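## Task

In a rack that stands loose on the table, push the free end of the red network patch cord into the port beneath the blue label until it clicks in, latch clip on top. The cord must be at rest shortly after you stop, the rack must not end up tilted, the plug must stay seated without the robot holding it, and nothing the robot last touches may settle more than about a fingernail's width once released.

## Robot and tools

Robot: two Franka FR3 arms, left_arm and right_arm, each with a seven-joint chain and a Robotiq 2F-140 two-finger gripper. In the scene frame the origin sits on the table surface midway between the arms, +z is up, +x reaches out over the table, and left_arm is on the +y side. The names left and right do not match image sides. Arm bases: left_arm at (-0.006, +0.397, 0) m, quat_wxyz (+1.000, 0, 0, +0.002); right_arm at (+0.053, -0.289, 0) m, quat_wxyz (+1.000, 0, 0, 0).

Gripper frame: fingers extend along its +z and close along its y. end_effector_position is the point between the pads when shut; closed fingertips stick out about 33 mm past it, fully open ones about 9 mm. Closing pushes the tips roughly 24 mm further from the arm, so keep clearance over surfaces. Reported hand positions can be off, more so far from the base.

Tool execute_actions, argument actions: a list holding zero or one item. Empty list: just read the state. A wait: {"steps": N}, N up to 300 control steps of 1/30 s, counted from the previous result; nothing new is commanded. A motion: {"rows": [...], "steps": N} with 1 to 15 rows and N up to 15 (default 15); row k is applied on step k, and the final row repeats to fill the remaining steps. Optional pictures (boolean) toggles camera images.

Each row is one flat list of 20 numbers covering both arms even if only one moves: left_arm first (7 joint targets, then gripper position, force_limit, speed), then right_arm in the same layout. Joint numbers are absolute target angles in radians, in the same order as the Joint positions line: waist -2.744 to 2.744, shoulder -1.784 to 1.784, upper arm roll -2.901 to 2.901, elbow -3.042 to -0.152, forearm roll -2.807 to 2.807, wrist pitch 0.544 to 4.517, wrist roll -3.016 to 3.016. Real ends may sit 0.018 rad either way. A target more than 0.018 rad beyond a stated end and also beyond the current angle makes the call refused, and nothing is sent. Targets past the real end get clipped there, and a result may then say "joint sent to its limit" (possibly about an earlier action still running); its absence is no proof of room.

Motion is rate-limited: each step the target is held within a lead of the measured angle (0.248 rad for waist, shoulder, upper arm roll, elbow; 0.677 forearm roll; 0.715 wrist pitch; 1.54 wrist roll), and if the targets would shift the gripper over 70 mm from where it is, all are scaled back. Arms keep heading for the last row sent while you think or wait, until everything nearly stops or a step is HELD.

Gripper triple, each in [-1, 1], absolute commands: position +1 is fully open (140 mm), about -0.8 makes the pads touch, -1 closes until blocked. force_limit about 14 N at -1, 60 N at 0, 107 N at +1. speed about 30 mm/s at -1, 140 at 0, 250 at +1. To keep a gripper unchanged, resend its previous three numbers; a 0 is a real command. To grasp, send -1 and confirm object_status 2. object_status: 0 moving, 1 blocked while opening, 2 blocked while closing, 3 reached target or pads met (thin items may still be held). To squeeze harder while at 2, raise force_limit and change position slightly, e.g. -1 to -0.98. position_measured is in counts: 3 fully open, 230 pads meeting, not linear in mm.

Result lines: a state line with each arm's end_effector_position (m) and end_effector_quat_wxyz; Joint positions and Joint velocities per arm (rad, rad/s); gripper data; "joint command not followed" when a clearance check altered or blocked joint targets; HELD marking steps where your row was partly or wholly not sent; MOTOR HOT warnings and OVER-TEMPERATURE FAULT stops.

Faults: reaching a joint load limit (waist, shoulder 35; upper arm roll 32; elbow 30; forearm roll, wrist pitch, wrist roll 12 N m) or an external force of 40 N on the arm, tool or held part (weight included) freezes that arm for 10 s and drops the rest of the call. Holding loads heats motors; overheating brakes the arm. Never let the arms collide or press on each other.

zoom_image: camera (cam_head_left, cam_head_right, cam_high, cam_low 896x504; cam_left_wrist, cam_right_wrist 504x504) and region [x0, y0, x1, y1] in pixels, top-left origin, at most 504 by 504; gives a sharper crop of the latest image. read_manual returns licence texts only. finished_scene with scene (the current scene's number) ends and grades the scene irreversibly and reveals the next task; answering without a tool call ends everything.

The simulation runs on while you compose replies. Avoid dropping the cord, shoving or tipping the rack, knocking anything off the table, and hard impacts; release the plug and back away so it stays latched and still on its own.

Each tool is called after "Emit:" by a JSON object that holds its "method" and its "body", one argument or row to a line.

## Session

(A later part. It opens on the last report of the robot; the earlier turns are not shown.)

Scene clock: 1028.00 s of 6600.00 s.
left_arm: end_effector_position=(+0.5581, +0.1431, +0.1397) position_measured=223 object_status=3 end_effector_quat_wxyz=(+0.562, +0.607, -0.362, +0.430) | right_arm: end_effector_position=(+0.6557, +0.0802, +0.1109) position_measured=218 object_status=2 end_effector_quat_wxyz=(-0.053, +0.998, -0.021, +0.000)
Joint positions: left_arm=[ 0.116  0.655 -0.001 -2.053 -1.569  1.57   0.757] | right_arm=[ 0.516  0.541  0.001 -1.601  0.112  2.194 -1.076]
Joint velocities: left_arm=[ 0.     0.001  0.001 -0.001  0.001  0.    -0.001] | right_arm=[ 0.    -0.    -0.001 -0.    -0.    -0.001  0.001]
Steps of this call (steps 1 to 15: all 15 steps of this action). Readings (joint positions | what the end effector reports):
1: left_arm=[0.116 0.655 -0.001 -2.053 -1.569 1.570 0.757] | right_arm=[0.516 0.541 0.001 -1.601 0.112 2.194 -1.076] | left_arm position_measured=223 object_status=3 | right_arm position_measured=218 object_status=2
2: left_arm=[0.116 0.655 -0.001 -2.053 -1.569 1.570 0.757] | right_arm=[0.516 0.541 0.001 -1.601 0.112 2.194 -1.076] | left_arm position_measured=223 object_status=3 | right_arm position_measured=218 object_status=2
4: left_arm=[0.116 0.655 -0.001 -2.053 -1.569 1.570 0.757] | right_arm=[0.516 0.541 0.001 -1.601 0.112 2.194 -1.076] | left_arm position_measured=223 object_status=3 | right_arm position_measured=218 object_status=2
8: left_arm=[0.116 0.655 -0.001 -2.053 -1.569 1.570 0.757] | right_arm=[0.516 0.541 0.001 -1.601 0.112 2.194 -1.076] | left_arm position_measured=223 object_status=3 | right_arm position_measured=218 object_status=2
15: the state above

Emit:
{"method": "execute_actions", "body": {
  "actions": [
    {"rows":[[0.117,0.655,0,-2.052,-1.5708,1.5708,0.75,-0.75,0,0.5,0.5115,0.542,-0.002,-1.596,0.107,2.207,-1.080,-1,0.4,-0.6],[0.117,0.655,0,-2.052,-1.5708,1.5708,0.75,-0.75,0,0.5,0.5115,0.542,-0.002,-1.596,0.107,2.207,-1.080,-1,0.4,-0.6],[0.117,0.655,0,-2.052,-1.5708,1.5708,0.75,-0.75,0,0.5,0.5105,0.539,-0.002,-1.595,0.106,2.210,-1.080,-1,0.4,-0.6]],"steps":15}
  ]
}}

Emit:
{"method": "zoom_image", "body": {
  "camera": "cam_left_wrist",
  "region": [75,250,130,296]
}}

Scene clock: 1032.10 s of 6600.00 s.
left_arm: end_effector_position=(+0.5581, +0.1431, +0.1397) position_measured=223 object_status=3 end_effector_quat_wxyz=(+0.562, +0.607, -0.362, +0.430) | right_arm: end_effector_position=(+0.6557, +0.0803, +0.1108) position_measured=218 object_status=2 end_effector_quat_wxyz=(-0.053, +0.998, -0.021, +0.001)
Joint positions: left_arm=[ 0.116  0.655 -0.001 -2.053 -1.569  1.57   0.757] | right_arm=[ 0.516  0.541  0.001 -1.6    0.111  2.194 -1.076]
Joint velocities: left_arm=[-0.002  0.    -0.    -0.001  0.    -0.001  0.002] | right_arm=[-0.001  0.002  0.001 -0.     0.    -0.    -0.002]
Steps of this call (steps 1 to 15: the robot went on to your last target; steps 16 to 90: nothing new was sent; then 0.60 s passed at rest; steps 91 to 105: all 15 steps of this action). Readings (joint positions | what the end effector reports):
91: left_arm=[0.116 0.655 -0.001 -2.053 -1.569 1.570 0.757] | right_arm=[0.516 0.541 0.001 -1.600 0.112 2.194 -1.076] | left_arm position_measured=223 object_status=3 | right_arm position_measured=218 object_status=2
92: left_arm=[0.116 0.655 -0.001 -2.053 -1.569 1.570 0.757] | right_arm=[0.516 0.541 0.001 -1.600 0.112 2.194 -1.076] | left_arm position_measured=223 object_status=3 | right_arm position_measured=218 object_status=2
94: left_arm=[0.116 0.655 -0.001 -2.053 -1.569 1.570 0.757] | right_arm=[0.516 0.541 0.001 -1.600 0.111 2.194 -1.076] | left_arm position_measured=223 object_status=3 | right_arm position_measured=218 object_status=2
98: left_arm=[0.116 0.655 -0.001 -2.053 -1.569 1.570 0.757] | right_arm=[0.516 0.541 0.001 -1.600 0.111 2.194 -1.076] | left_arm position_measured=223 object_status=3 | right_arm position_measured=218 object_status=2
105: the state above

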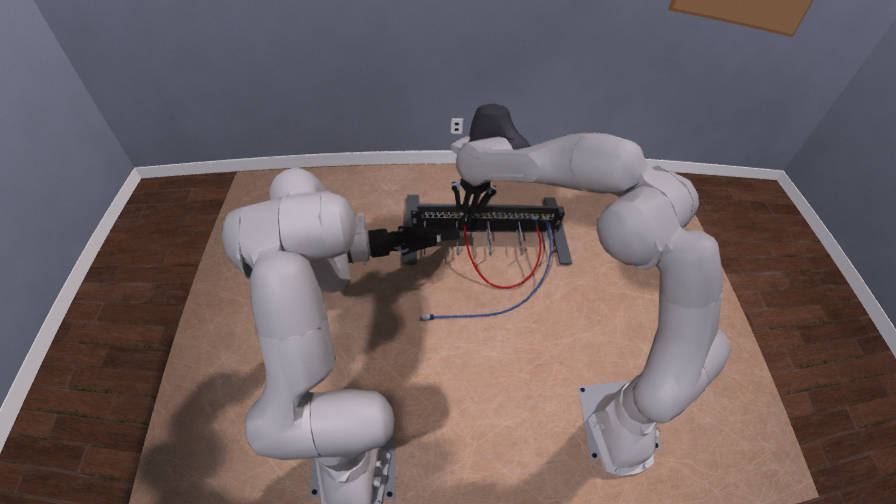

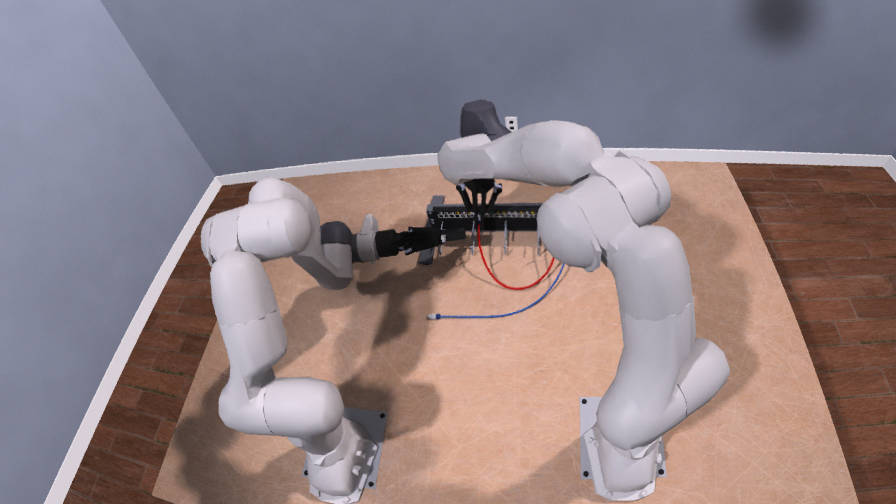

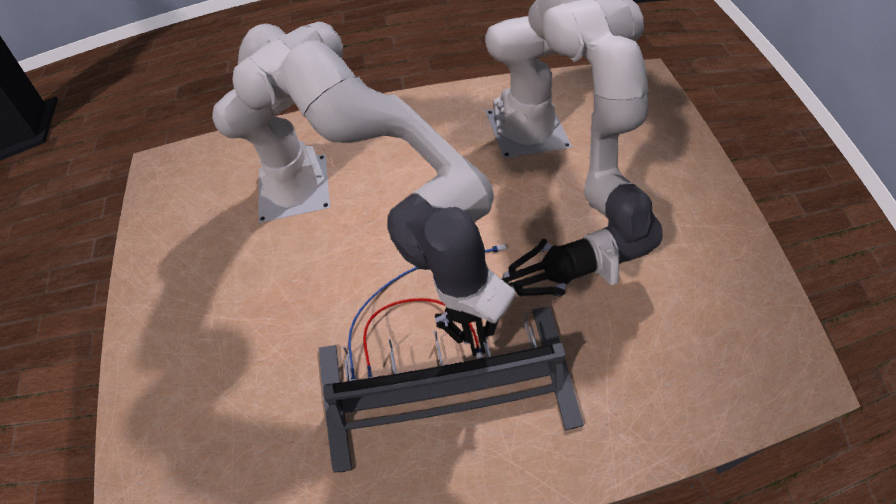

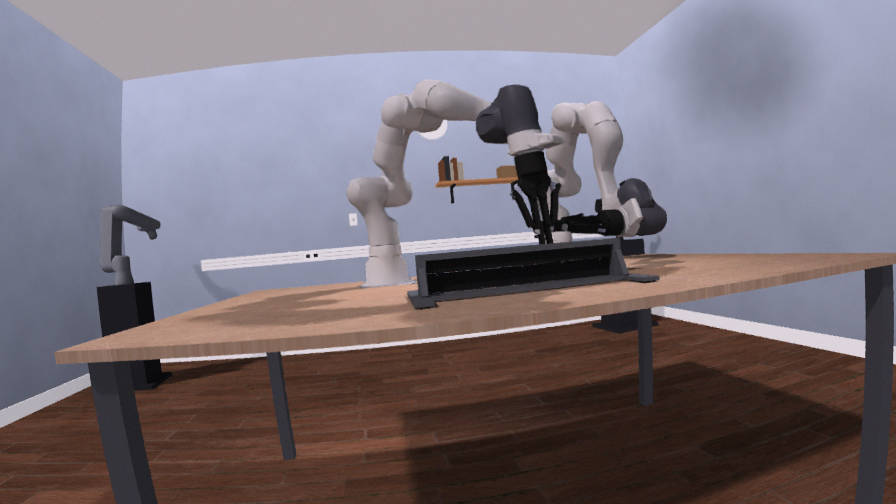

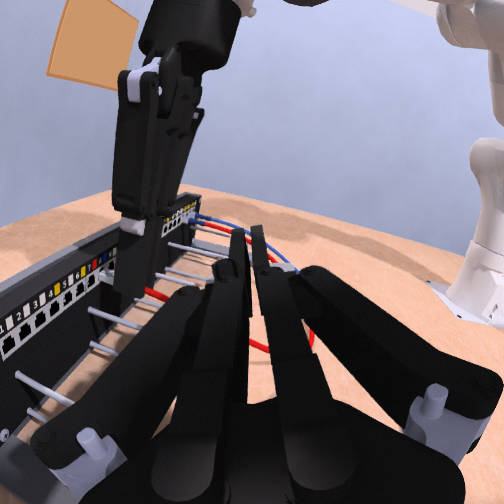

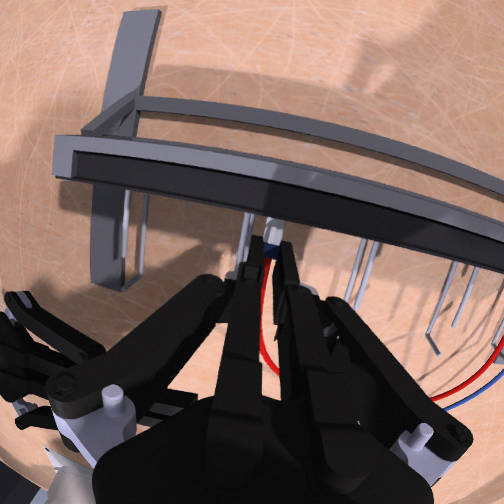

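Region (75, 250, 130, 296) of cam_left_wrist's 504x504 image, scaled by 9.164, with more detail than that image has; it fills the top 422 rows of this view, and the rest is white.

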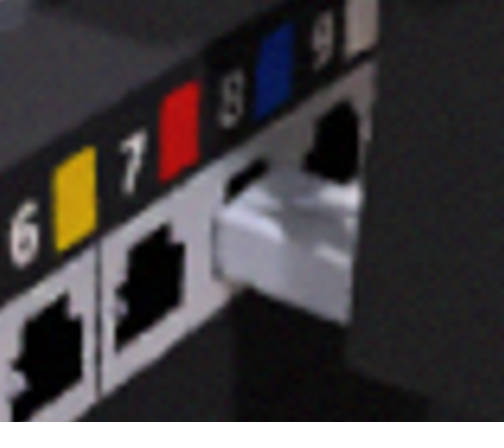

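Emit:
{"method": "execute_actions", "body": {
  "actions": [
    {"rows":[[0.117,0.655,0,-2.052,-1.5708,1.5708,0.75,-0.75,0,0.5,0.516,0.539,0,-1.603,0.111,2.192,-1.076,-1,0.4,-0.6],[0.117,0.655,0,-2.052,-1.5708,1.5708,0.75,-0.75,0,0.5,0.516,0.535,0,-1.609,0.110,2.193,-1.075,-1,0.4,-0.6],[0.117,0.655,0,-2.052,-1.5708,1.5708,0.75,-0.75,0,0.5,0.516,0.528,0,-1.618,0.108,2.196,-1.074,-1,0.4,-0.6],[0.117,0.655,0,-2.052,-1.5708,1.5708,0.75,-0.75,0,0.5,0.516,0.519,0,-1.631,0.105,2.199,-1.072,-1,0.4,-0.6],[0.117,0.655,0,-2.052,-1.5708,1.5708,0.75,-0.75,0,0.5,0.5165,0.507,0,-1.648,0.101,2.203,-1.070,-1,0.4,-0.6],[0.117,0.655,0,-2.052,-1.5708,1.5708,0.75,-0.75,0,0.5,0.5165,0.493,0,-1.668,0.097,2.207,-1.067,-1,0.4,-0.6],[0.117,0.655,0,-2.052,-1.5708,1.5708,0.75,-0.75,0,0.5,0.517,0.477,0,-1.690,0.092,2.211,-1.064,-1,0.4,-0.6],[0.117,0.655,0,-2.052,-1.5708,1.5708,0.75,-0.75,0,0.5,0.517,0.461,0,-1.713,0.088,2.216,-1.061,-1,0.4,-0.6],[0.117,0.655,0,-2.052,-1.5708,1.5708,0.75,-0.75,0,0.5,0.517,0.445,0,-1.735,0.083,2.220,-1.058,-1,0.4,-0.6],[0.117,0.655,0,-2.052,-1.5708,1.5708,0.75,-0.75,0,0.5,0.5175,0.429,0,-1.758,0.078,2.224,-1.055,-1,0.4,-0.6],[0.117,0.655,0,-2.052,-1.5708,1.5708,0.75,-0.75,0,0.5,0.5175,0.413,0,-1.780,0.074,2.229,-1.052,-1,0.4,-0.6],[0.117,0.655,0,-2.052,-1.5708,1.5708,0.75,-0.75,0,0.5,0.518,0.397,0,-1.803,0.069,2.233,-1.049,-1,0.4,-0.6],[0.117,0.655,0,-2.052,-1.5708,1.5708,0.75,-0.75,0,0.5,0.518,0.381,0,-1.825,0.064,2.237,-1.046,-1,0.4,-0.6],[0.117,0.655,0,-2.052,-1.5708,1.5708,0.75,-0.75,0,0.5,0.518,0.365,0,-1.848,0.060,2.242,-1.043,-1,0.4,-0.6],[0.117,0.655,0,-2.052,-1.5708,1.5708,0.75,-0.75,0,0.5,0.5185,0.349,0,-1.870,0.055,2.246,-1.040,-1,0.4,-0.6]],"steps":15}
  ],
  "pictures": false
}}

Emit:
{"method": "execute_actions", "body": {
  "actions": [
    {"rows":[[0.117,0.655,0,-2.052,-1.5708,1.5708,0.75,-0.75,0,0.5,0.5185,0.333,0,-1.893,0.050,2.250,-1.037,-1,0.4,-0.6],[0.117,0.655,0,-2.052,-1.5708,1.5708,0.75,-0.75,0,0.5,0.519,0.317,0,-1.915,0.046,2.255,-1.034,-1,0.4,-0.6],[0.117,0.655,0,-2.052,-1.5708,1.5708,0.75,-0.75,0,0.5,0.519,0.301,0,-1.938,0.041,2.259,-1.031,-1,0.4,-0.6],[0.117,0.655,0,-2.052,-1.5708,1.5708,0.75,-0.75,0,0.5,0.519,0.285,0,-1.960,0.036,2.263,-1.028,-1,0.4,-0.6],[0.117,0.655,0,-2.052,-1.5708,1.5708,0.75,-0.75,0,0.5,0.5195,0.269,0,-1.983,0.032,2.268,-1.025,-1,0.4,-0.6],[0.117,0.655,0,-2.052,-1.5708,1.5708,0.75,-0.75,0,0.5,0.5195,0.253,0,-2.005,0.027,2.272,-1.022,-1,0.4,-0.6],[0.117,0.655,0,-2.052,-1.5708,1.5708,0.75,-0.75,0,0.5,0.52,0.237,0,-2.028,0.022,2.276,-1.019,-1,0.4,-0.6],[0.117,0.655,0,-2.052,-1.5708,1.5708,0.75,-0.75,0,0.5,0.52,0.221,0,-2.050,0.018,2.281,-1.016,-1,0.4,-0.6],[0.117,0.655,0,-2.052,-1.5708,1.5708,0.75,-0.75,0,0.5,0.52,0.205,0,-2.073,0.013,2.285,-1.013,-1,0.4,-0.6],[0.117,0.655,0,-2.052,-1.5708,1.5708,0.75,-0.75,0,0.5,0.52,0.191,0,-2.093,0.009,2.289,-1.010,-1,0.4,-0.6],[0.117,0.655,0,-2.052,-1.5708,1.5708,0.75,-0.75,0,0.5,0.5205,0.179,0,-2.110,0.005,2.292,-1.007,-1,0.4,-0.6],[0.117,0.655,0,-2.052,-1.5708,1.5708,0.75,-0.75,0,0.5,0.5205,0.170,0,-2.123,0.002,2.295,-1.005,-1,0.4,-0.6],[0.117,0.655,0,-2.052,-1.5708,1.5708,0.75,-0.75,0,0.5,0.521,0.163,0,-2.132,0,2.297,-1.003,-1,0.4,-0.6],[0.117,0.655,0,-2.052,-1.5708,1.5708,0.75,-0.75,0,0.5,0.521,0.160,0,-2.137,-0.002,2.298,-1.001,-1,0.4,-0.6],[0.117,0.655,0,-2.052,-1.5708,1.5708,0.75,-0.75,0,0.5,0.5215,0.159,0,-2.139,-0.003,2.299,-1.001,-1,0.4,-0.6]],"steps":15}
  ]
}}

Scene clock: 1094.47 s of 6600.00 s.
left_arm: end_effector_position=(+0.5581, +0.1431, +0.1397) position_measured=223 object_status=3 end_effector_quat_wxyz=(+0.562, +0.607, -0.362, +0.430) | right_arm: end_effector_position=(+0.6090, +0.0442, +0.1177) position_measured=218 object_status=2 end_effector_quat_wxyz=(-0.030, +0.999, -0.017, -0.005)
Joint positions: left_arm=[ 0.116  0.655 -0.001 -2.053 -1.569  1.57   0.757] | right_arm=[ 0.516  0.384  0.001 -1.821  0.072  2.226 -1.062]
Joint velocities: left_arm=[ 0.001 -0.001  0.001 -0.001  0.001  0.     0.002] | right_arm=[ 0.005 -0.458 -0.001 -0.617 -0.124  0.087  0.059]
Steps of this call (steps 1 to 15: the robot went on to your last target; steps 16 to 90: nothing new was sent; then 58.87 s passed at rest; steps 91 to 105: all 15 steps of this action). Readings (joint positions | what the end effector reports):
91: left_arm=[0.116 0.655 -0.001 -2.053 -1.569 1.570 0.757] | right_arm=[0.516 0.541 0.001 -1.601 0.111 2.194 -1.076] | left_arm position_measured=223 object_status=3 | right_arm position_measured=218 object_status=2
92: left_arm=[0.116 0.655 -0.001 -2.053 -1.569 1.570 0.757] | right_arm=[0.516 0.540 0.001 -1.602 0.111 2.194 -1.076] | left_arm position_measured=223 object_status=3 | right_arm position_measured=218 object_status=2
94: left_arm=[0.116 0.655 -0.001 -2.053 -1.569 1.570 0.757] | right_arm=[0.516 0.533 0.001 -1.613 0.110 2.195 -1.076] | left_arm position_measured=223 object_status=3 | right_arm position_measured=218 object_status=2
98: left_arm=[0.116 0.655 -0.001 -2.053 -1.569 1.570 0.757] | right_arm=[0.516 0.494 0.001 -1.672 0.100 2.202 -1.074] | left_arm position_measured=223 object_status=3 | right_arm position_measured=218 object_status=2
105: the state above

Scene clock: 1094.97 s of 6600.00 s.
left_arm: end_effector_position=(+0.5581, +0.1431, +0.1397) position_measured=223 object_status=3 end_effector_quat_wxyz=(+0.562, +0.607, -0.362, +0.430) | right_arm: end_effector_position=(+0.5415, -0.0070, +0.1202) position_measured=218 object_status=2 end_effector_quat_wxyz=(-0.001, +1.000, -0.015, -0.004)
Joint positions: left_arm=[ 0.116  0.655 -0.001 -2.053 -1.569  1.57   0.757] | right_arm=[ 0.519  0.171  0.001 -2.12   0.008  2.284 -1.025]
Joint velocities: left_arm=[ 0.    -0.001  0.001  0.002 -0.001  0.    -0.001] | right_arm=[ 0.009 -0.158  0.    -0.223 -0.073  0.072  0.065]
Steps of this call (steps 1 to 15: all 15 steps of this action). Readings (joint positions | what the end effector reports):
1: left_arm=[0.116 0.655 -0.001 -2.053 -1.569 1.570 0.757] | right_arm=[0.517 0.368 0.001 -1.843 0.067 2.230 -1.060] | left_arm position_measured=223 object_status=3 | right_arm position_measured=218 object_status=2
2: left_arm=[0.116 0.655 -0.001 -2.053 -1.569 1.570 0.757] | right_arm=[0.517 0.352 0.001 -1.865 0.063 2.234 -1.058] | left_arm position_measured=223 object_status=3 | right_arm position_measured=218 object_status=2
4: left_arm=[0.116 0.655 -0.001 -2.053 -1.569 1.570 0.757] | right_arm=[0.517 0.320 0.001 -1.910 0.053 2.242 -1.053] | left_arm position_measured=223 object_status=3 | right_arm position_measured=218 object_status=2
8: left_arm=[0.116 0.655 -0.001 -2.053 -1.569 1.570 0.757] | right_arm=[0.518 0.256 0.001 -2.000 0.035 2.259 -1.043] | left_arm position_measured=223 object_status=3 | right_arm position_measured=218 object_status=2
15: the state above

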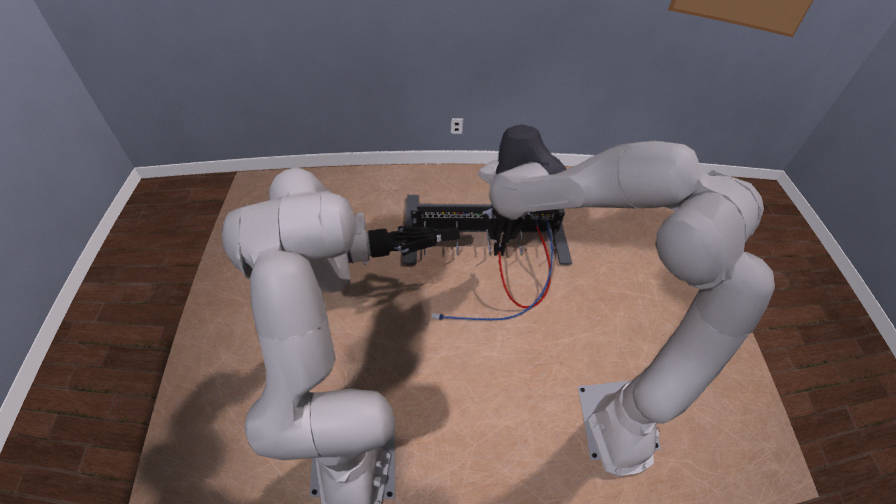

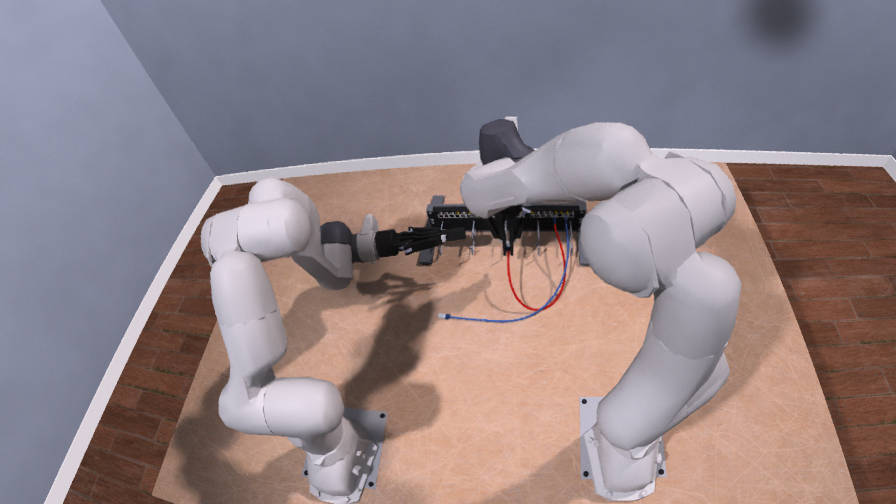

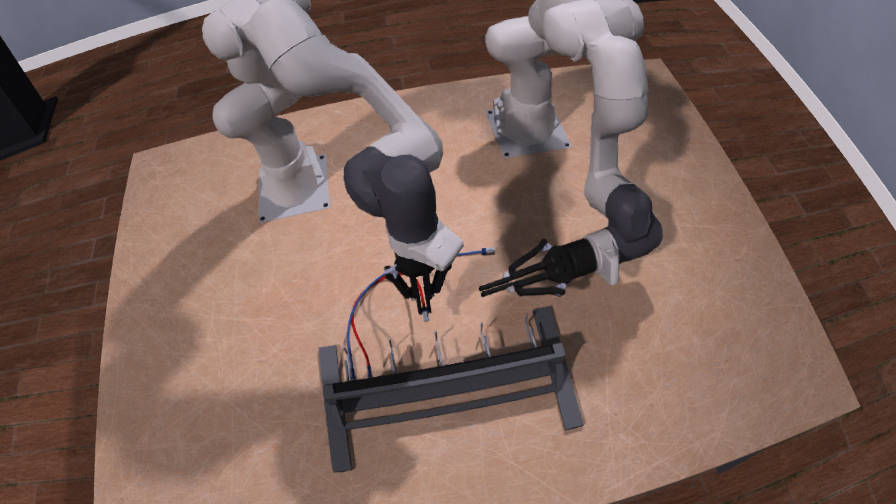

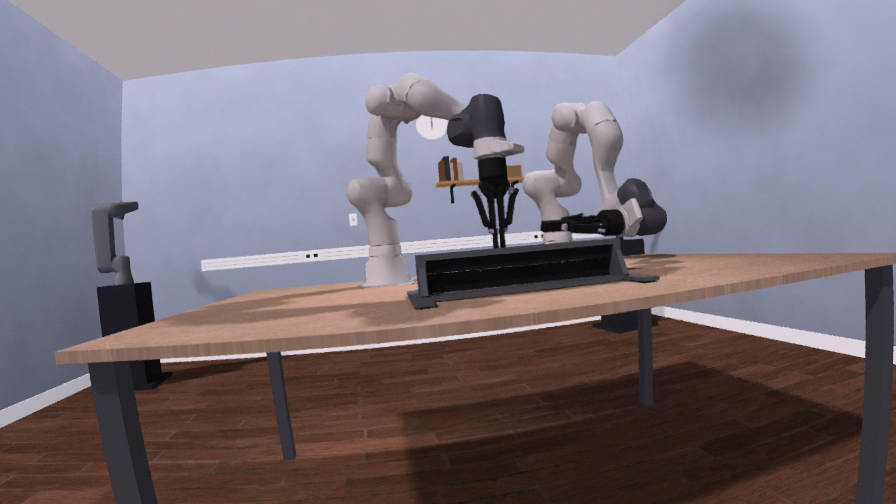

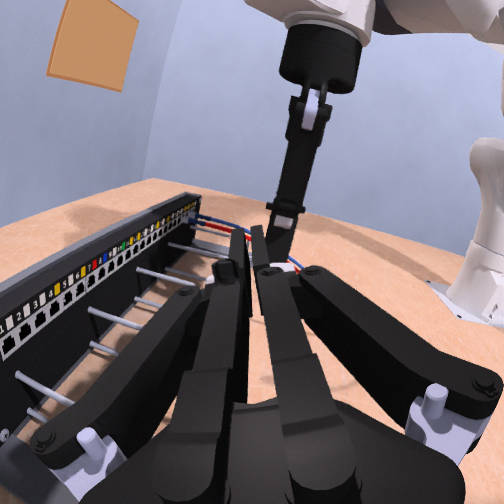

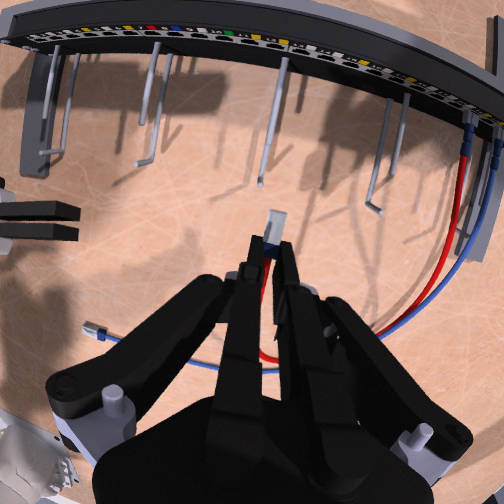

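Emit:
{"method": "execute_actions", "body": {
  "actions": [
    {"rows":[[0.125,0.655,0,-2.052,-1.5708,1.5708,0.75,-0.75,0,0.5,0.5215,0.159,0,-2.139,-0.003,2.299,-1.01,-1,0.4,-0.6],[0.14,0.655,0,-2.052,-1.5708,1.5708,0.75,-0.75,0,0.5,0.5215,0.159,0,-2.139,-0.003,2.299,-1.02,-1,0.4,-0.6],[0.16,0.655,0,-2.052,-1.5708,1.5708,0.75,-0.75,0,0.5,0.5215,0.159,0,-2.139,-0.003,2.299,-1.035,-1,0.4,-0.6],[0.185,0.655,0,-2.052,-1.5708,1.5708,0.75,-0.75,0,0.5,0.5215,0.159,0,-2.139,-0.003,2.299,-1.055,-1,0.4,-0.6],[0.21,0.655,0,-2.052,-1.5708,1.5708,0.75,-0.75,0,0.5,0.525,0.160,0,-2.138,-0.003,2.299,-1.08,-1,0.4,-0.6],[0.235,0.655,0,-2.052,-1.5708,1.5708,0.75,-0.75,0,0.5,0.53,0.162,0,-2.136,-0.003,2.299,-1.105,-1,0.4,-0.6],[0.26,0.655,0,-2.052,-1.5708,1.5708,0.75,-0.75,0,0.5,0.537,0.166,0,-2.132,-0.003,2.298,-1.13,-1,0.4,-0.6],[0.285,0.655,0,-2.052,-1.5708,1.5708,0.75,-0.75,0,0.5,0.546,0.171,0,-2.126,-0.003,2.298,-1.16,-1,0.4,-0.6],[0.31,0.655,0,-2.052,-1.5708,1.5708,0.75,-0.75,0,0.5,0.556,0.177,0,-2.120,-0.003,2.298,-1.19,-1,0.4,-0.6],[0.335,0.655,0,-2.052,-1.5708,1.5708,0.75,-0.75,0,0.5,0.567,0.184,0,-2.113,-0.003,2.297,-1.22,-1,0.4,-0.6],[0.36,0.655,0,-2.052,-1.5708,1.5708,0.75,-0.75,0,0.5,0.578,0.191,0,-2.106,-0.003,2.297,-1.25,-1,0.4,-0.6],[0.385,0.655,0,-2.052,-1.5708,1.5708,0.75,-0.75,0,0.5,0.589,0.198,0,-2.099,-0.003,2.296,-1.28,-1,0.4,-0.6],[0.41,0.655,0,-2.052,-1.5708,1.5708,0.75,-0.75,0,0.5,0.60,0.205,0,-2.092,-0.003,2.296,-1.31,-1,0.4,-0.6],[0.435,0.655,0,-2.052,-1.5708,1.5708,0.75,-0.75,0,0.5,0.611,0.212,0,-2.085,-0.003,2.295,-1.34,-1,0.4,-0.6],[0.46,0.655,0,-2.052,-1.5708,1.5708,0.75,-0.75,0,0.5,0.622,0.219,0,-2.078,-0.003,2.295,-1.37,-1,0.4,-0.6]],"steps":15}
  ],
  "pictures": false
}}

Emit:
{"method": "execute_actions", "body": {
  "actions": [
    {"rows":[[0.485,0.655,0,-2.052,-1.5708,1.5708,0.75,-0.75,0,0.5,0.633,0.226,0,-2.070,-0.003,2.295,-1.405,-1,0.4,-0.6],[0.51,0.655,0,-2.052,-1.5708,1.5708,0.75,-0.75,0,0.5,0.645,0.233,0,-2.062,-0.003,2.294,-1.44,-1,0.4,-0.6],[0.53,0.655,0,-2.052,-1.5708,1.5708,0.75,-0.75,0,0.5,0.657,0.240,0,-2.054,-0.003,2.294,-1.475,-1,0.4,-0.6],[0.55,0.655,0,-2.052,-1.5708,1.5708,0.75,-0.75,0,0.5,0.669,0.247,0,-2.046,-0.003,2.293,-1.51,-1,0.4,-0.6],[0.565,0.655,0,-2.052,-1.5708,1.5708,0.75,-0.75,0,0.5,0.681,0.255,0,-2.038,-0.003,2.293,-1.545,-1,0.4,-0.6],[0.575,0.655,0,-2.052,-1.5708,1.5708,0.75,-0.75,0,0.5,0.693,0.262,0,-2.030,-0.003,2.292,-1.58,-1,0.4,-0.6],[0.58,0.655,0,-2.052,-1.5708,1.5708,0.75,-0.75,0,0.5,0.705,0.270,0,-2.022,-0.003,2.292,-1.615,-1,0.4,-0.6],[0.58,0.655,0,-2.052,-1.5708,1.5708,0.75,-0.75,0,0.5,0.717,0.277,0,-2.014,-0.003,2.291,-1.65,-1,0.4,-0.6],[0.58,0.655,0,-2.052,-1.5708,1.5708,0.75,-0.75,0,0.5,0.729,0.285,0,-2.006,-0.003,2.291,-1.685,-1,0.4,-0.6],[0.58,0.655,0,-2.052,-1.5708,1.5708,0.75,-0.75,0,0.5,0.740,0.292,0,-1.999,-0.003,2.290,-1.72,-1,0.4,-0.6],[0.58,0.655,0,-2.052,-1.5708,1.5708,0.75,-0.75,0,0.5,0.750,0.298,0,-1.993,-0.003,2.290,-1.75,-1,0.4,-0.6],[0.58,0.655,0,-2.052,-1.5708,1.5708,0.75,-0.75,0,0.5,0.757,0.302,0,-1.988,-0.003,2.290,-1.775,-1,0.4,-0.6],[0.58,0.655,0,-2.052,-1.5708,1.5708,0.75,-0.75,0,0.5,0.762,0.305,0,-1.985,-0.003,2.290,-1.795,-1,0.4,-0.6],[0.58,0.655,0,-2.052,-1.5708,1.5708,0.75,-0.75,0,0.5,0.7644,0.307,0,-1.983,-0.003,2.290,-1.806,-1,0.4,-0.6]],"steps":15}
  ],
  "pictures": false
}}

Emit:
{"method": "execute_actions", "body": {
  "actions": [
    {"steps":8}
  ]
}}

Scene clock: 1130.20 s of 6600.00 s.
left_arm: end_effector_position=(+0.6073, +0.3159, +0.1397) position_measured=223 object_status=3 end_effector_quat_wxyz=(+0.493, +0.653, -0.270, +0.507) | right_arm: end_effector_position=(+0.5288, +0.0331, +0.1146) position_measured=218 object_status=2 end_effector_quat_wxyz=(+0.000, +0.995, +0.100, +0.001)
Joint positions: left_arm=[ 0.406  0.655 -0.    -2.052 -1.569  1.57   0.757] | right_arm=[ 0.597  0.202 -0.001 -2.094 -0.001  2.297 -1.176]
Joint velocities: left_arm=[ 0.717  0.001  0.04   0.001 -0.001  0.001 -0.001] | right_arm=[ 0.321  0.203  0.014  0.187  0.    -0.001 -0.629]
Steps of this call (steps 1 to 30: the robot went on to your last target; steps 31 to 90: nothing new was sent; then 31.73 s passed at rest; steps 91 to 105: all 15 steps of this action). Readings (joint positions | what the end effector reports):
91: left_arm=[0.117 0.655 -0.001 -2.053 -1.569 1.570 0.757] | right_arm=[0.520 0.161 0.001 -2.137 -0.001 2.297 -1.005] | left_arm position_measured=223 object_status=3 | right_arm position_measured=218 object_status=2
92: left_arm=[0.121 0.655 -0.003 -2.053 -1.569 1.570 0.757] | right_arm=[0.520 0.161 0.001 -2.137 -0.001 2.297 -1.006] | left_arm position_measured=223 object_status=3 | right_arm position_measured=218 object_status=2
94: left_arm=[0.142 0.655 -0.006 -2.053 -1.569 1.569 0.757] | right_arm=[0.520 0.161 0.001 -2.137 -0.001 2.297 -1.013] | left_arm position_measured=223 object_status=3 | right_arm position_measured=218 object_status=2
98: left_arm=[0.228 0.655 -0.006 -2.053 -1.569 1.569 0.757] | right_arm=[0.530 0.163 -0.000 -2.134 -0.001 2.297 -1.049] | left_arm position_measured=223 object_status=3 | right_arm position_measured=218 object_status=2
105: the state above

Scene clock: 1130.70 s of 6600.00 s.
left_arm: end_effector_position=(+0.6120, +0.4254, +0.1386) position_measured=223 object_status=3 end_effector_quat_wxyz=(+0.446, +0.676, -0.211, +0.548) | right_arm: end_effector_position=(+0.4909, +0.1266, +0.1002) position_measured=218 object_status=2 end_effector_quat_wxyz=(-0.000, +0.925, +0.380, +0.001)
Joint positions: left_arm=[ 0.581  0.655  0.002 -2.052 -1.569  1.572  0.757] | right_arm=[ 0.758  0.301  0.002 -1.991 -0.001  2.294 -1.591]
Joint velocities: left_arm=[-0.003 -0.    -0.02  -0.     0.    -0.     0.001] | right_arm=[ 0.134  0.081  0.019  0.069  0.    -0.006 -0.7  ]
Steps of this call (steps 1 to 15: all 15 steps of this action). Readings (joint positions | what the end effector reports):
1: left_arm=[0.431 0.655 -0.000 -2.052 -1.569 1.570 0.757] | right_arm=[0.608 0.209 -0.001 -2.087 -0.001 2.297 -1.199] | left_arm position_measured=223 object_status=3 | right_arm position_measured=218 object_status=2
2: left_arm=[0.456 0.655 0.000 -2.052 -1.569 1.570 0.757] | right_arm=[0.619 0.216 -0.001 -2.080 -0.001 2.297 -1.223] | left_arm position_measured=223 object_status=3 | right_arm position_measured=218 object_status=2
4: left_arm=[0.504 0.655 0.001 -2.052 -1.569 1.570 0.757] | right_arm=[0.642 0.231 -0.001 -2.065 -0.001 2.296 -1.275] | left_arm position_measured=223 object_status=3 | right_arm position_measured=218 object_status=2
8: left_arm=[0.569 0.655 0.006 -2.052 -1.569 1.571 0.757] | right_arm=[0.690 0.260 -0.001 -2.033 -0.001 2.295 -1.389] | left_arm position_measured=223 object_status=3 | right_arm position_measured=218 object_status=2
15: the state above

Scene clock: 1130.97 s of 6600.00 s.
left_arm: end_effector_position=(+0.6121, +0.4248, +0.1389) position_measured=223 object_status=3 end_effector_quat_wxyz=(+0.446, +0.676, -0.212, +0.548) | right_arm: end_effector_position=(+0.4893, +0.1307, +0.1000) position_measured=218 object_status=2 end_effector_quat_wxyz=(-0.000, +0.898, +0.439, +0.001)
Joint positions: left_arm=[ 0.581  0.655  0.001 -2.052 -1.569  1.572  0.757] | right_arm=[ 0.764  0.305  0.002 -1.986 -0.001  2.293 -1.714]
Joint velocities: left_arm=[ 0.001 -0.     0.001 -0.    -0.001  0.    -0.   ] | right_arm=[ 0.     0.001  0.     0.004 -0.002 -0.001 -0.291]
Steps of this call (steps 1 to 8: the robot went on to your last target). Readings (joint positions | what the end effector reports):
1: left_arm=[0.581 0.655 0.002 -2.052 -1.569 1.572 0.757] | right_arm=[0.761 0.303 0.002 -1.989 -0.001 2.293 -1.612] | left_arm position_measured=223 object_status=3 | right_arm position_measured=218 object_status=2
2: left_arm=[0.581 0.655 0.001 -2.052 -1.569 1.572 0.757] | right_arm=[0.763 0.304 0.002 -1.988 -0.001 2.293 -1.632] | left_arm position_measured=223 object_status=3 | right_arm position_measured=218 object_status=2
4: left_arm=[0.581 0.655 0.001 -2.052 -1.569 1.572 0.757] | right_arm=[0.764 0.305 0.002 -1.987 -0.001 2.293 -1.666] | left_arm position_measured=223 object_status=3 | right_arm position_measured=218 object_status=2
8: the state above

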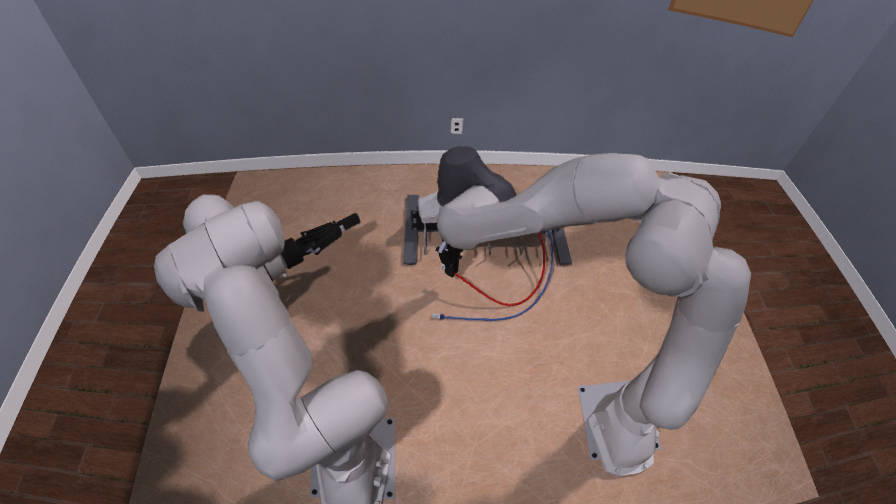

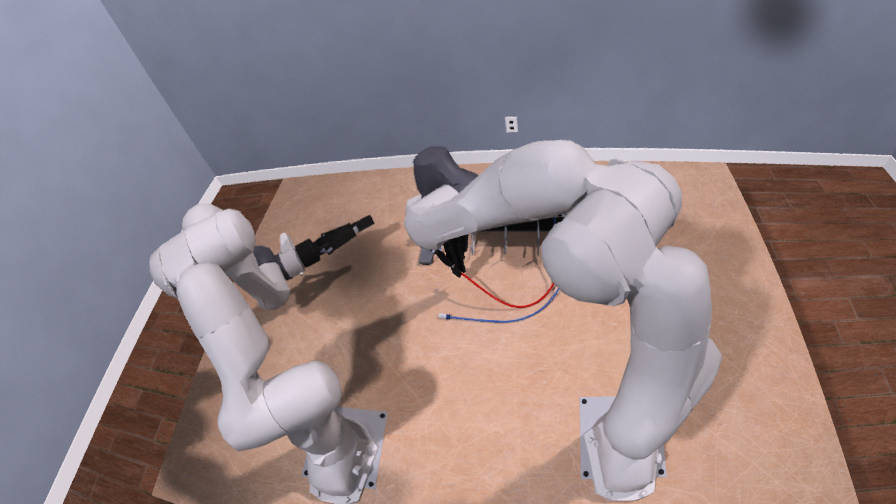

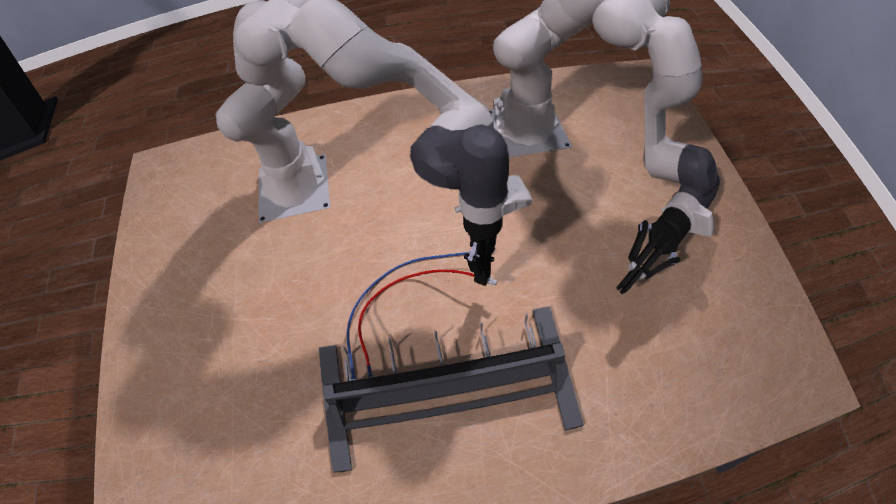

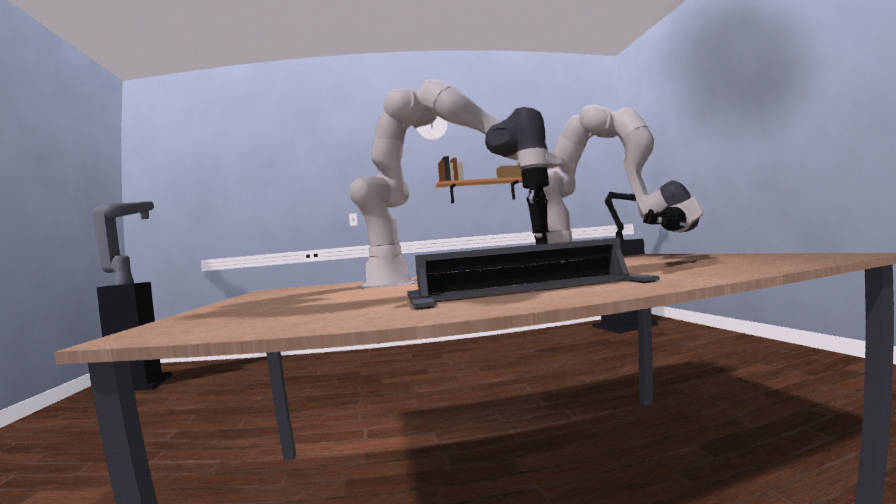

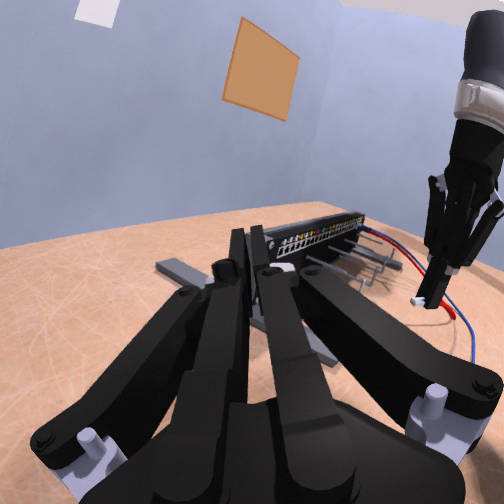

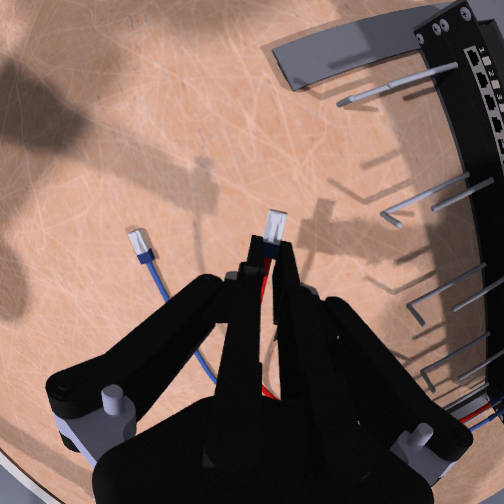

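Emit:
{"method": "execute_actions", "body": {
  "actions": [
    {"rows":[[0.58,0.655,0,-2.052,-1.5708,1.5708,0.75,-0.75,0,0.5,0.7644,0.310,0,-1.984,-0.001,2.296,-1.83,-1,0.4,-0.6],[0.58,0.655,0,-2.052,-1.5708,1.5708,0.75,-0.75,0,0.5,0.7644,0.315,0,-1.985,-0.001,2.304,-1.86,-1,0.4,-0.6],[0.58,0.655,0,-2.052,-1.5708,1.5708,0.75,-0.75,0,0.5,0.7644,0.322,0,-1.987,-0.001,2.314,-1.89,-1,0.4,-0.6],[0.58,0.655,0,-2.052,-1.5708,1.5708,0.75,-0.75,0,0.5,0.7644,0.330,0,-1.990,-0.001,2.325,-1.92,-1,0.4,-0.6],[0.58,0.655,0,-2.052,-1.5708,1.5708,0.75,-0.75,0,0.5,0.7644,0.339,0,-1.992,-0.001,2.336,-1.95,-1,0.4,-0.6],[0.58,0.655,0,-2.052,-1.5708,1.5708,0.75,-0.75,0,0.5,0.7644,0.348,0,-1.995,-0.001,2.347,-1.96,-1,0.4,-0.6],[0.58,0.655,0,-2.052,-1.5708,1.5708,0.75,-0.75,0,0.5,0.7644,0.357,0,-1.997,-0.001,2.358,-1.96,-1,0.4,-0.6],[0.58,0.655,0,-2.052,-1.5708,1.5708,0.75,-0.75,0,0.5,0.7644,0.366,0,-1.999,-0.001,2.369,-1.96,-1,0.4,-0.6],[0.58,0.655,0,-2.052,-1.5708,1.5708,0.75,-0.75,0,0.5,0.7644,0.374,0,-2.001,-0.001,2.379,-1.96,-1,0.4,-0.6],[0.58,0.655,0,-2.052,-1.5708,1.5708,0.75,-0.75,0,0.5,0.7644,0.381,0,-2.003,-0.001,2.388,-1.96,-1,0.4,-0.6],[0.58,0.655,0,-2.052,-1.5708,1.5708,0.75,-0.75,0,0.5,0.7644,0.387,0,-2.004,-0.001,2.396,-1.96,-1,0.4,-0.6],[0.58,0.655,0,-2.052,-1.5708,1.5708,0.75,-0.75,0,0.5,0.7644,0.392,0,-2.005,-0.001,2.402,-1.96,-1,0.4,-0.6],[0.58,0.655,0,-2.052,-1.5708,1.5708,0.75,-0.75,0,0.5,0.7644,0.396,0,-2.006,-0.001,2.407,-1.96,-1,0.4,-0.6],[0.58,0.655,0,-2.052,-1.5708,1.5708,0.75,-0.75,0,0.5,0.7644,0.399,0,-2.007,-0.001,2.410,-1.96,-1,0.4,-0.6]],"steps":15}
  ],
  "pictures": false
}}

Emit:
{"method": "execute_actions", "body": {
  "actions": [
    {"rows":[[0.58,0.655,0,-2.052,-1.5708,1.5708,0.75,-0.75,0,0.5,0.7644,0.401,0,-2.008,-0.001,2.412,-1.96,-1,0.4,-0.6],[0.58,0.655,0,-2.052,-1.5708,1.5708,0.75,-0.75,0,0.5,0.7644,0.403,0,-2.0085,-0.001,2.414,-1.96,-1,0.4,-0.6],[0.58,0.655,0,-2.052,-1.5708,1.5708,0.75,-0.75,0,0.5,0.7644,0.405,0,-2.009,-0.001,2.416,-1.96,-1,0.4,-0.6],[0.58,0.655,0,-2.052,-1.5708,1.5708,0.75,-0.75,0,0.5,0.7644,0.407,0,-2.010,-0.001,2.418,-1.96,-1,0.4,-0.6],[0.58,0.655,0,-2.052,-1.5708,1.5708,0.75,-0.75,0,0.5,0.7644,0.409,0,-2.0105,-0.001,2.419,-1.96,-1,0.4,-0.6]],"steps":15}
  ],
  "pictures": false
}}

Emit:
{"method": "execute_actions", "body": {
  "actions": [
    {"steps":10}
  ],
  "pictures": false
}}

Scene clock: 1146.73 s of 6600.00 s.
left_arm: end_effector_position=(+0.6121, +0.4246, +0.1389) position_measured=223 object_status=3 end_effector_quat_wxyz=(+0.446, +0.676, -0.212, +0.548) | right_arm: end_effector_position=(+0.4857, +0.1273, +0.0457) position_measured=218 object_status=2 end_effector_quat_wxyz=(+0.002, +0.849, +0.528, -0.009)
Joint positions: left_arm=[ 0.581  0.655  0.001 -2.052 -1.569  1.572  0.757] | right_arm=[ 0.764  0.395  0.002 -2.005 -0.001  2.382 -1.917]
Joint velocities: left_arm=[-0.     0.    -0.001 -0.001 -0.     0.     0.   ] | right_arm=[-0.002  0.109 -0.002 -0.035 -0.     0.145 -0.129]
Steps of this call (steps 1 to 45: the robot went on to your last target; steps 46 to 110: nothing new was sent; then 11.60 s passed at rest; steps 111 to 125: all 15 steps of this action). Readings (joint positions | what the end effector reports):
111: left_arm=[0.581 0.655 0.001 -2.052 -1.569 1.572 0.757] | right_arm=[0.764 0.306 0.002 -1.985 -0.001 2.293 -1.804] | left_arm position_measured=223 object_status=3 | right_arm position_measured=218 object_status=2
112: left_arm=[0.581 0.655 0.001 -2.052 -1.569 1.572 0.757] | right_arm=[0.764 0.307 0.002 -1.985 -0.001 2.294 -1.809] | left_arm position_measured=223 object_status=3 | right_arm position_measured=218 object_status=2
114: left_arm=[0.581 0.655 0.001 -2.052 -1.569 1.572 0.757] | right_arm=[0.764 0.313 0.002 -1.985 -0.001 2.302 -1.827] | left_arm position_measured=223 object_status=3 | right_arm position_measured=218 object_status=2
118: left_arm=[0.581 0.655 0.001 -2.052 -1.569 1.572 0.757] | right_arm=[0.764 0.342 0.002 -1.990 -0.001 2.330 -1.871] | left_arm position_measured=223 object_status=3 | right_arm position_measured=218 object_status=2
125: the state above

Scene clock: 1147.23 s of 6600.00 s.
left_arm: end_effector_position=(+0.6121, +0.4246, +0.1389) position_measured=223 object_status=3 end_effector_quat_wxyz=(+0.446, +0.676, -0.212, +0.548) | right_arm: end_effector_position=(+0.4891, +0.1306, +0.0393) position_measured=218 object_status=2 end_effector_quat_wxyz=(+0.000, +0.841, +0.541, -0.001)
Joint positions: left_arm=[ 0.581  0.655  0.001 -2.052 -1.569  1.572  0.757] | right_arm=[ 0.764  0.407  0.002 -2.008 -0.001  2.414 -1.948]
Joint velocities: left_arm=[ 0.001 -0.001 -0.    -0.001  0.    -0.001  0.001] | right_arm=[ 0.001 -0.001 -0.001 -0.    -0.     0.013 -0.024]
Steps of this call (steps 1 to 15: all 15 steps of this action). Readings (joint positions | what the end effector reports):
1: left_arm=[0.581 0.655 0.001 -2.052 -1.569 1.572 0.757] | right_arm=[0.764 0.398 0.002 -2.006 -0.001 2.387 -1.921] | left_arm position_measured=223 object_status=3 | right_arm position_measured=218 object_status=2
2: left_arm=[0.581 0.655 0.001 -2.052 -1.569 1.572 0.757] | right_arm=[0.764 0.400 0.002 -2.007 -0.001 2.391 -1.924] | left_arm position_measured=223 object_status=3 | right_arm position_measured=218 object_status=2
4: left_arm=[0.581 0.655 0.001 -2.052 -1.569 1.572 0.757] | right_arm=[0.764 0.403 0.002 -2.007 -0.001 2.399 -1.930] | left_arm position_measured=223 object_status=3 | right_arm position_measured=218 object_status=2
8: left_arm=[0.581 0.655 0.001 -2.052 -1.569 1.572 0.757] | right_arm=[0.764 0.407 0.002 -2.008 -0.001 2.408 -1.939] | left_arm position_measured=223 object_status=3 | right_arm position_measured=218 object_status=2
15: the state above

Scene clock: 1147.57 s of 6600.00 s.
left_arm: end_effector_position=(+0.6121, +0.4246, +0.1389) position_measured=223 object_status=3 end_effector_quat_wxyz=(+0.446, +0.676, -0.212, +0.548) | right_arm: end_effector_position=(+0.4895, +0.1310, +0.0395) position_measured=218 object_status=2 end_effector_quat_wxyz=(-0.000, +0.840, +0.543, +0.000)
Joint positions: left_arm=[ 0.581  0.655  0.001 -2.052 -1.569  1.572  0.757] | right_arm=[ 0.764  0.407  0.002 -2.008 -0.001  2.416 -1.953]
Joint velocities: left_arm=[ 0.    -0.001 -0.001  0.001 -0.    -0.     0.   ] | right_arm=[ 0.     0.001 -0.001  0.    -0.     0.001 -0.008]
Steps of this call (steps 1 to 10: the robot went on to your last target). Readings (joint positions | what the end effector reports):
1: left_arm=[0.581 0.655 0.001 -2.052 -1.569 1.572 0.757] | right_arm=[0.764 0.407 0.002 -2.008 -0.001 2.415 -1.949] | left_arm position_measured=223 object_status=3 | right_arm position_measured=218 object_status=2
2: left_arm=[0.581 0.655 0.001 -2.052 -1.569 1.572 0.757] | right_arm=[0.764 0.407 0.002 -2.008 -0.001 2.415 -1.949] | left_arm position_measured=223 object_status=3 | right_arm position_measured=218 object_status=2
4: left_arm=[0.581 0.655 0.001 -2.052 -1.569 1.572 0.757] | right_arm=[0.764 0.407 0.002 -2.008 -0.001 2.416 -1.951] | left_arm position_measured=223 object_status=3 | right_arm position_measured=218 object_status=2
8: left_arm=[0.581 0.655 0.001 -2.052 -1.569 1.572 0.757] | right_arm=[0.764 0.407 0.002 -2.008 -0.001 2.416 -1.952] | left_arm position_measured=223 object_status=3 | right_arm position_measured=218 object_status=2
10: the state above


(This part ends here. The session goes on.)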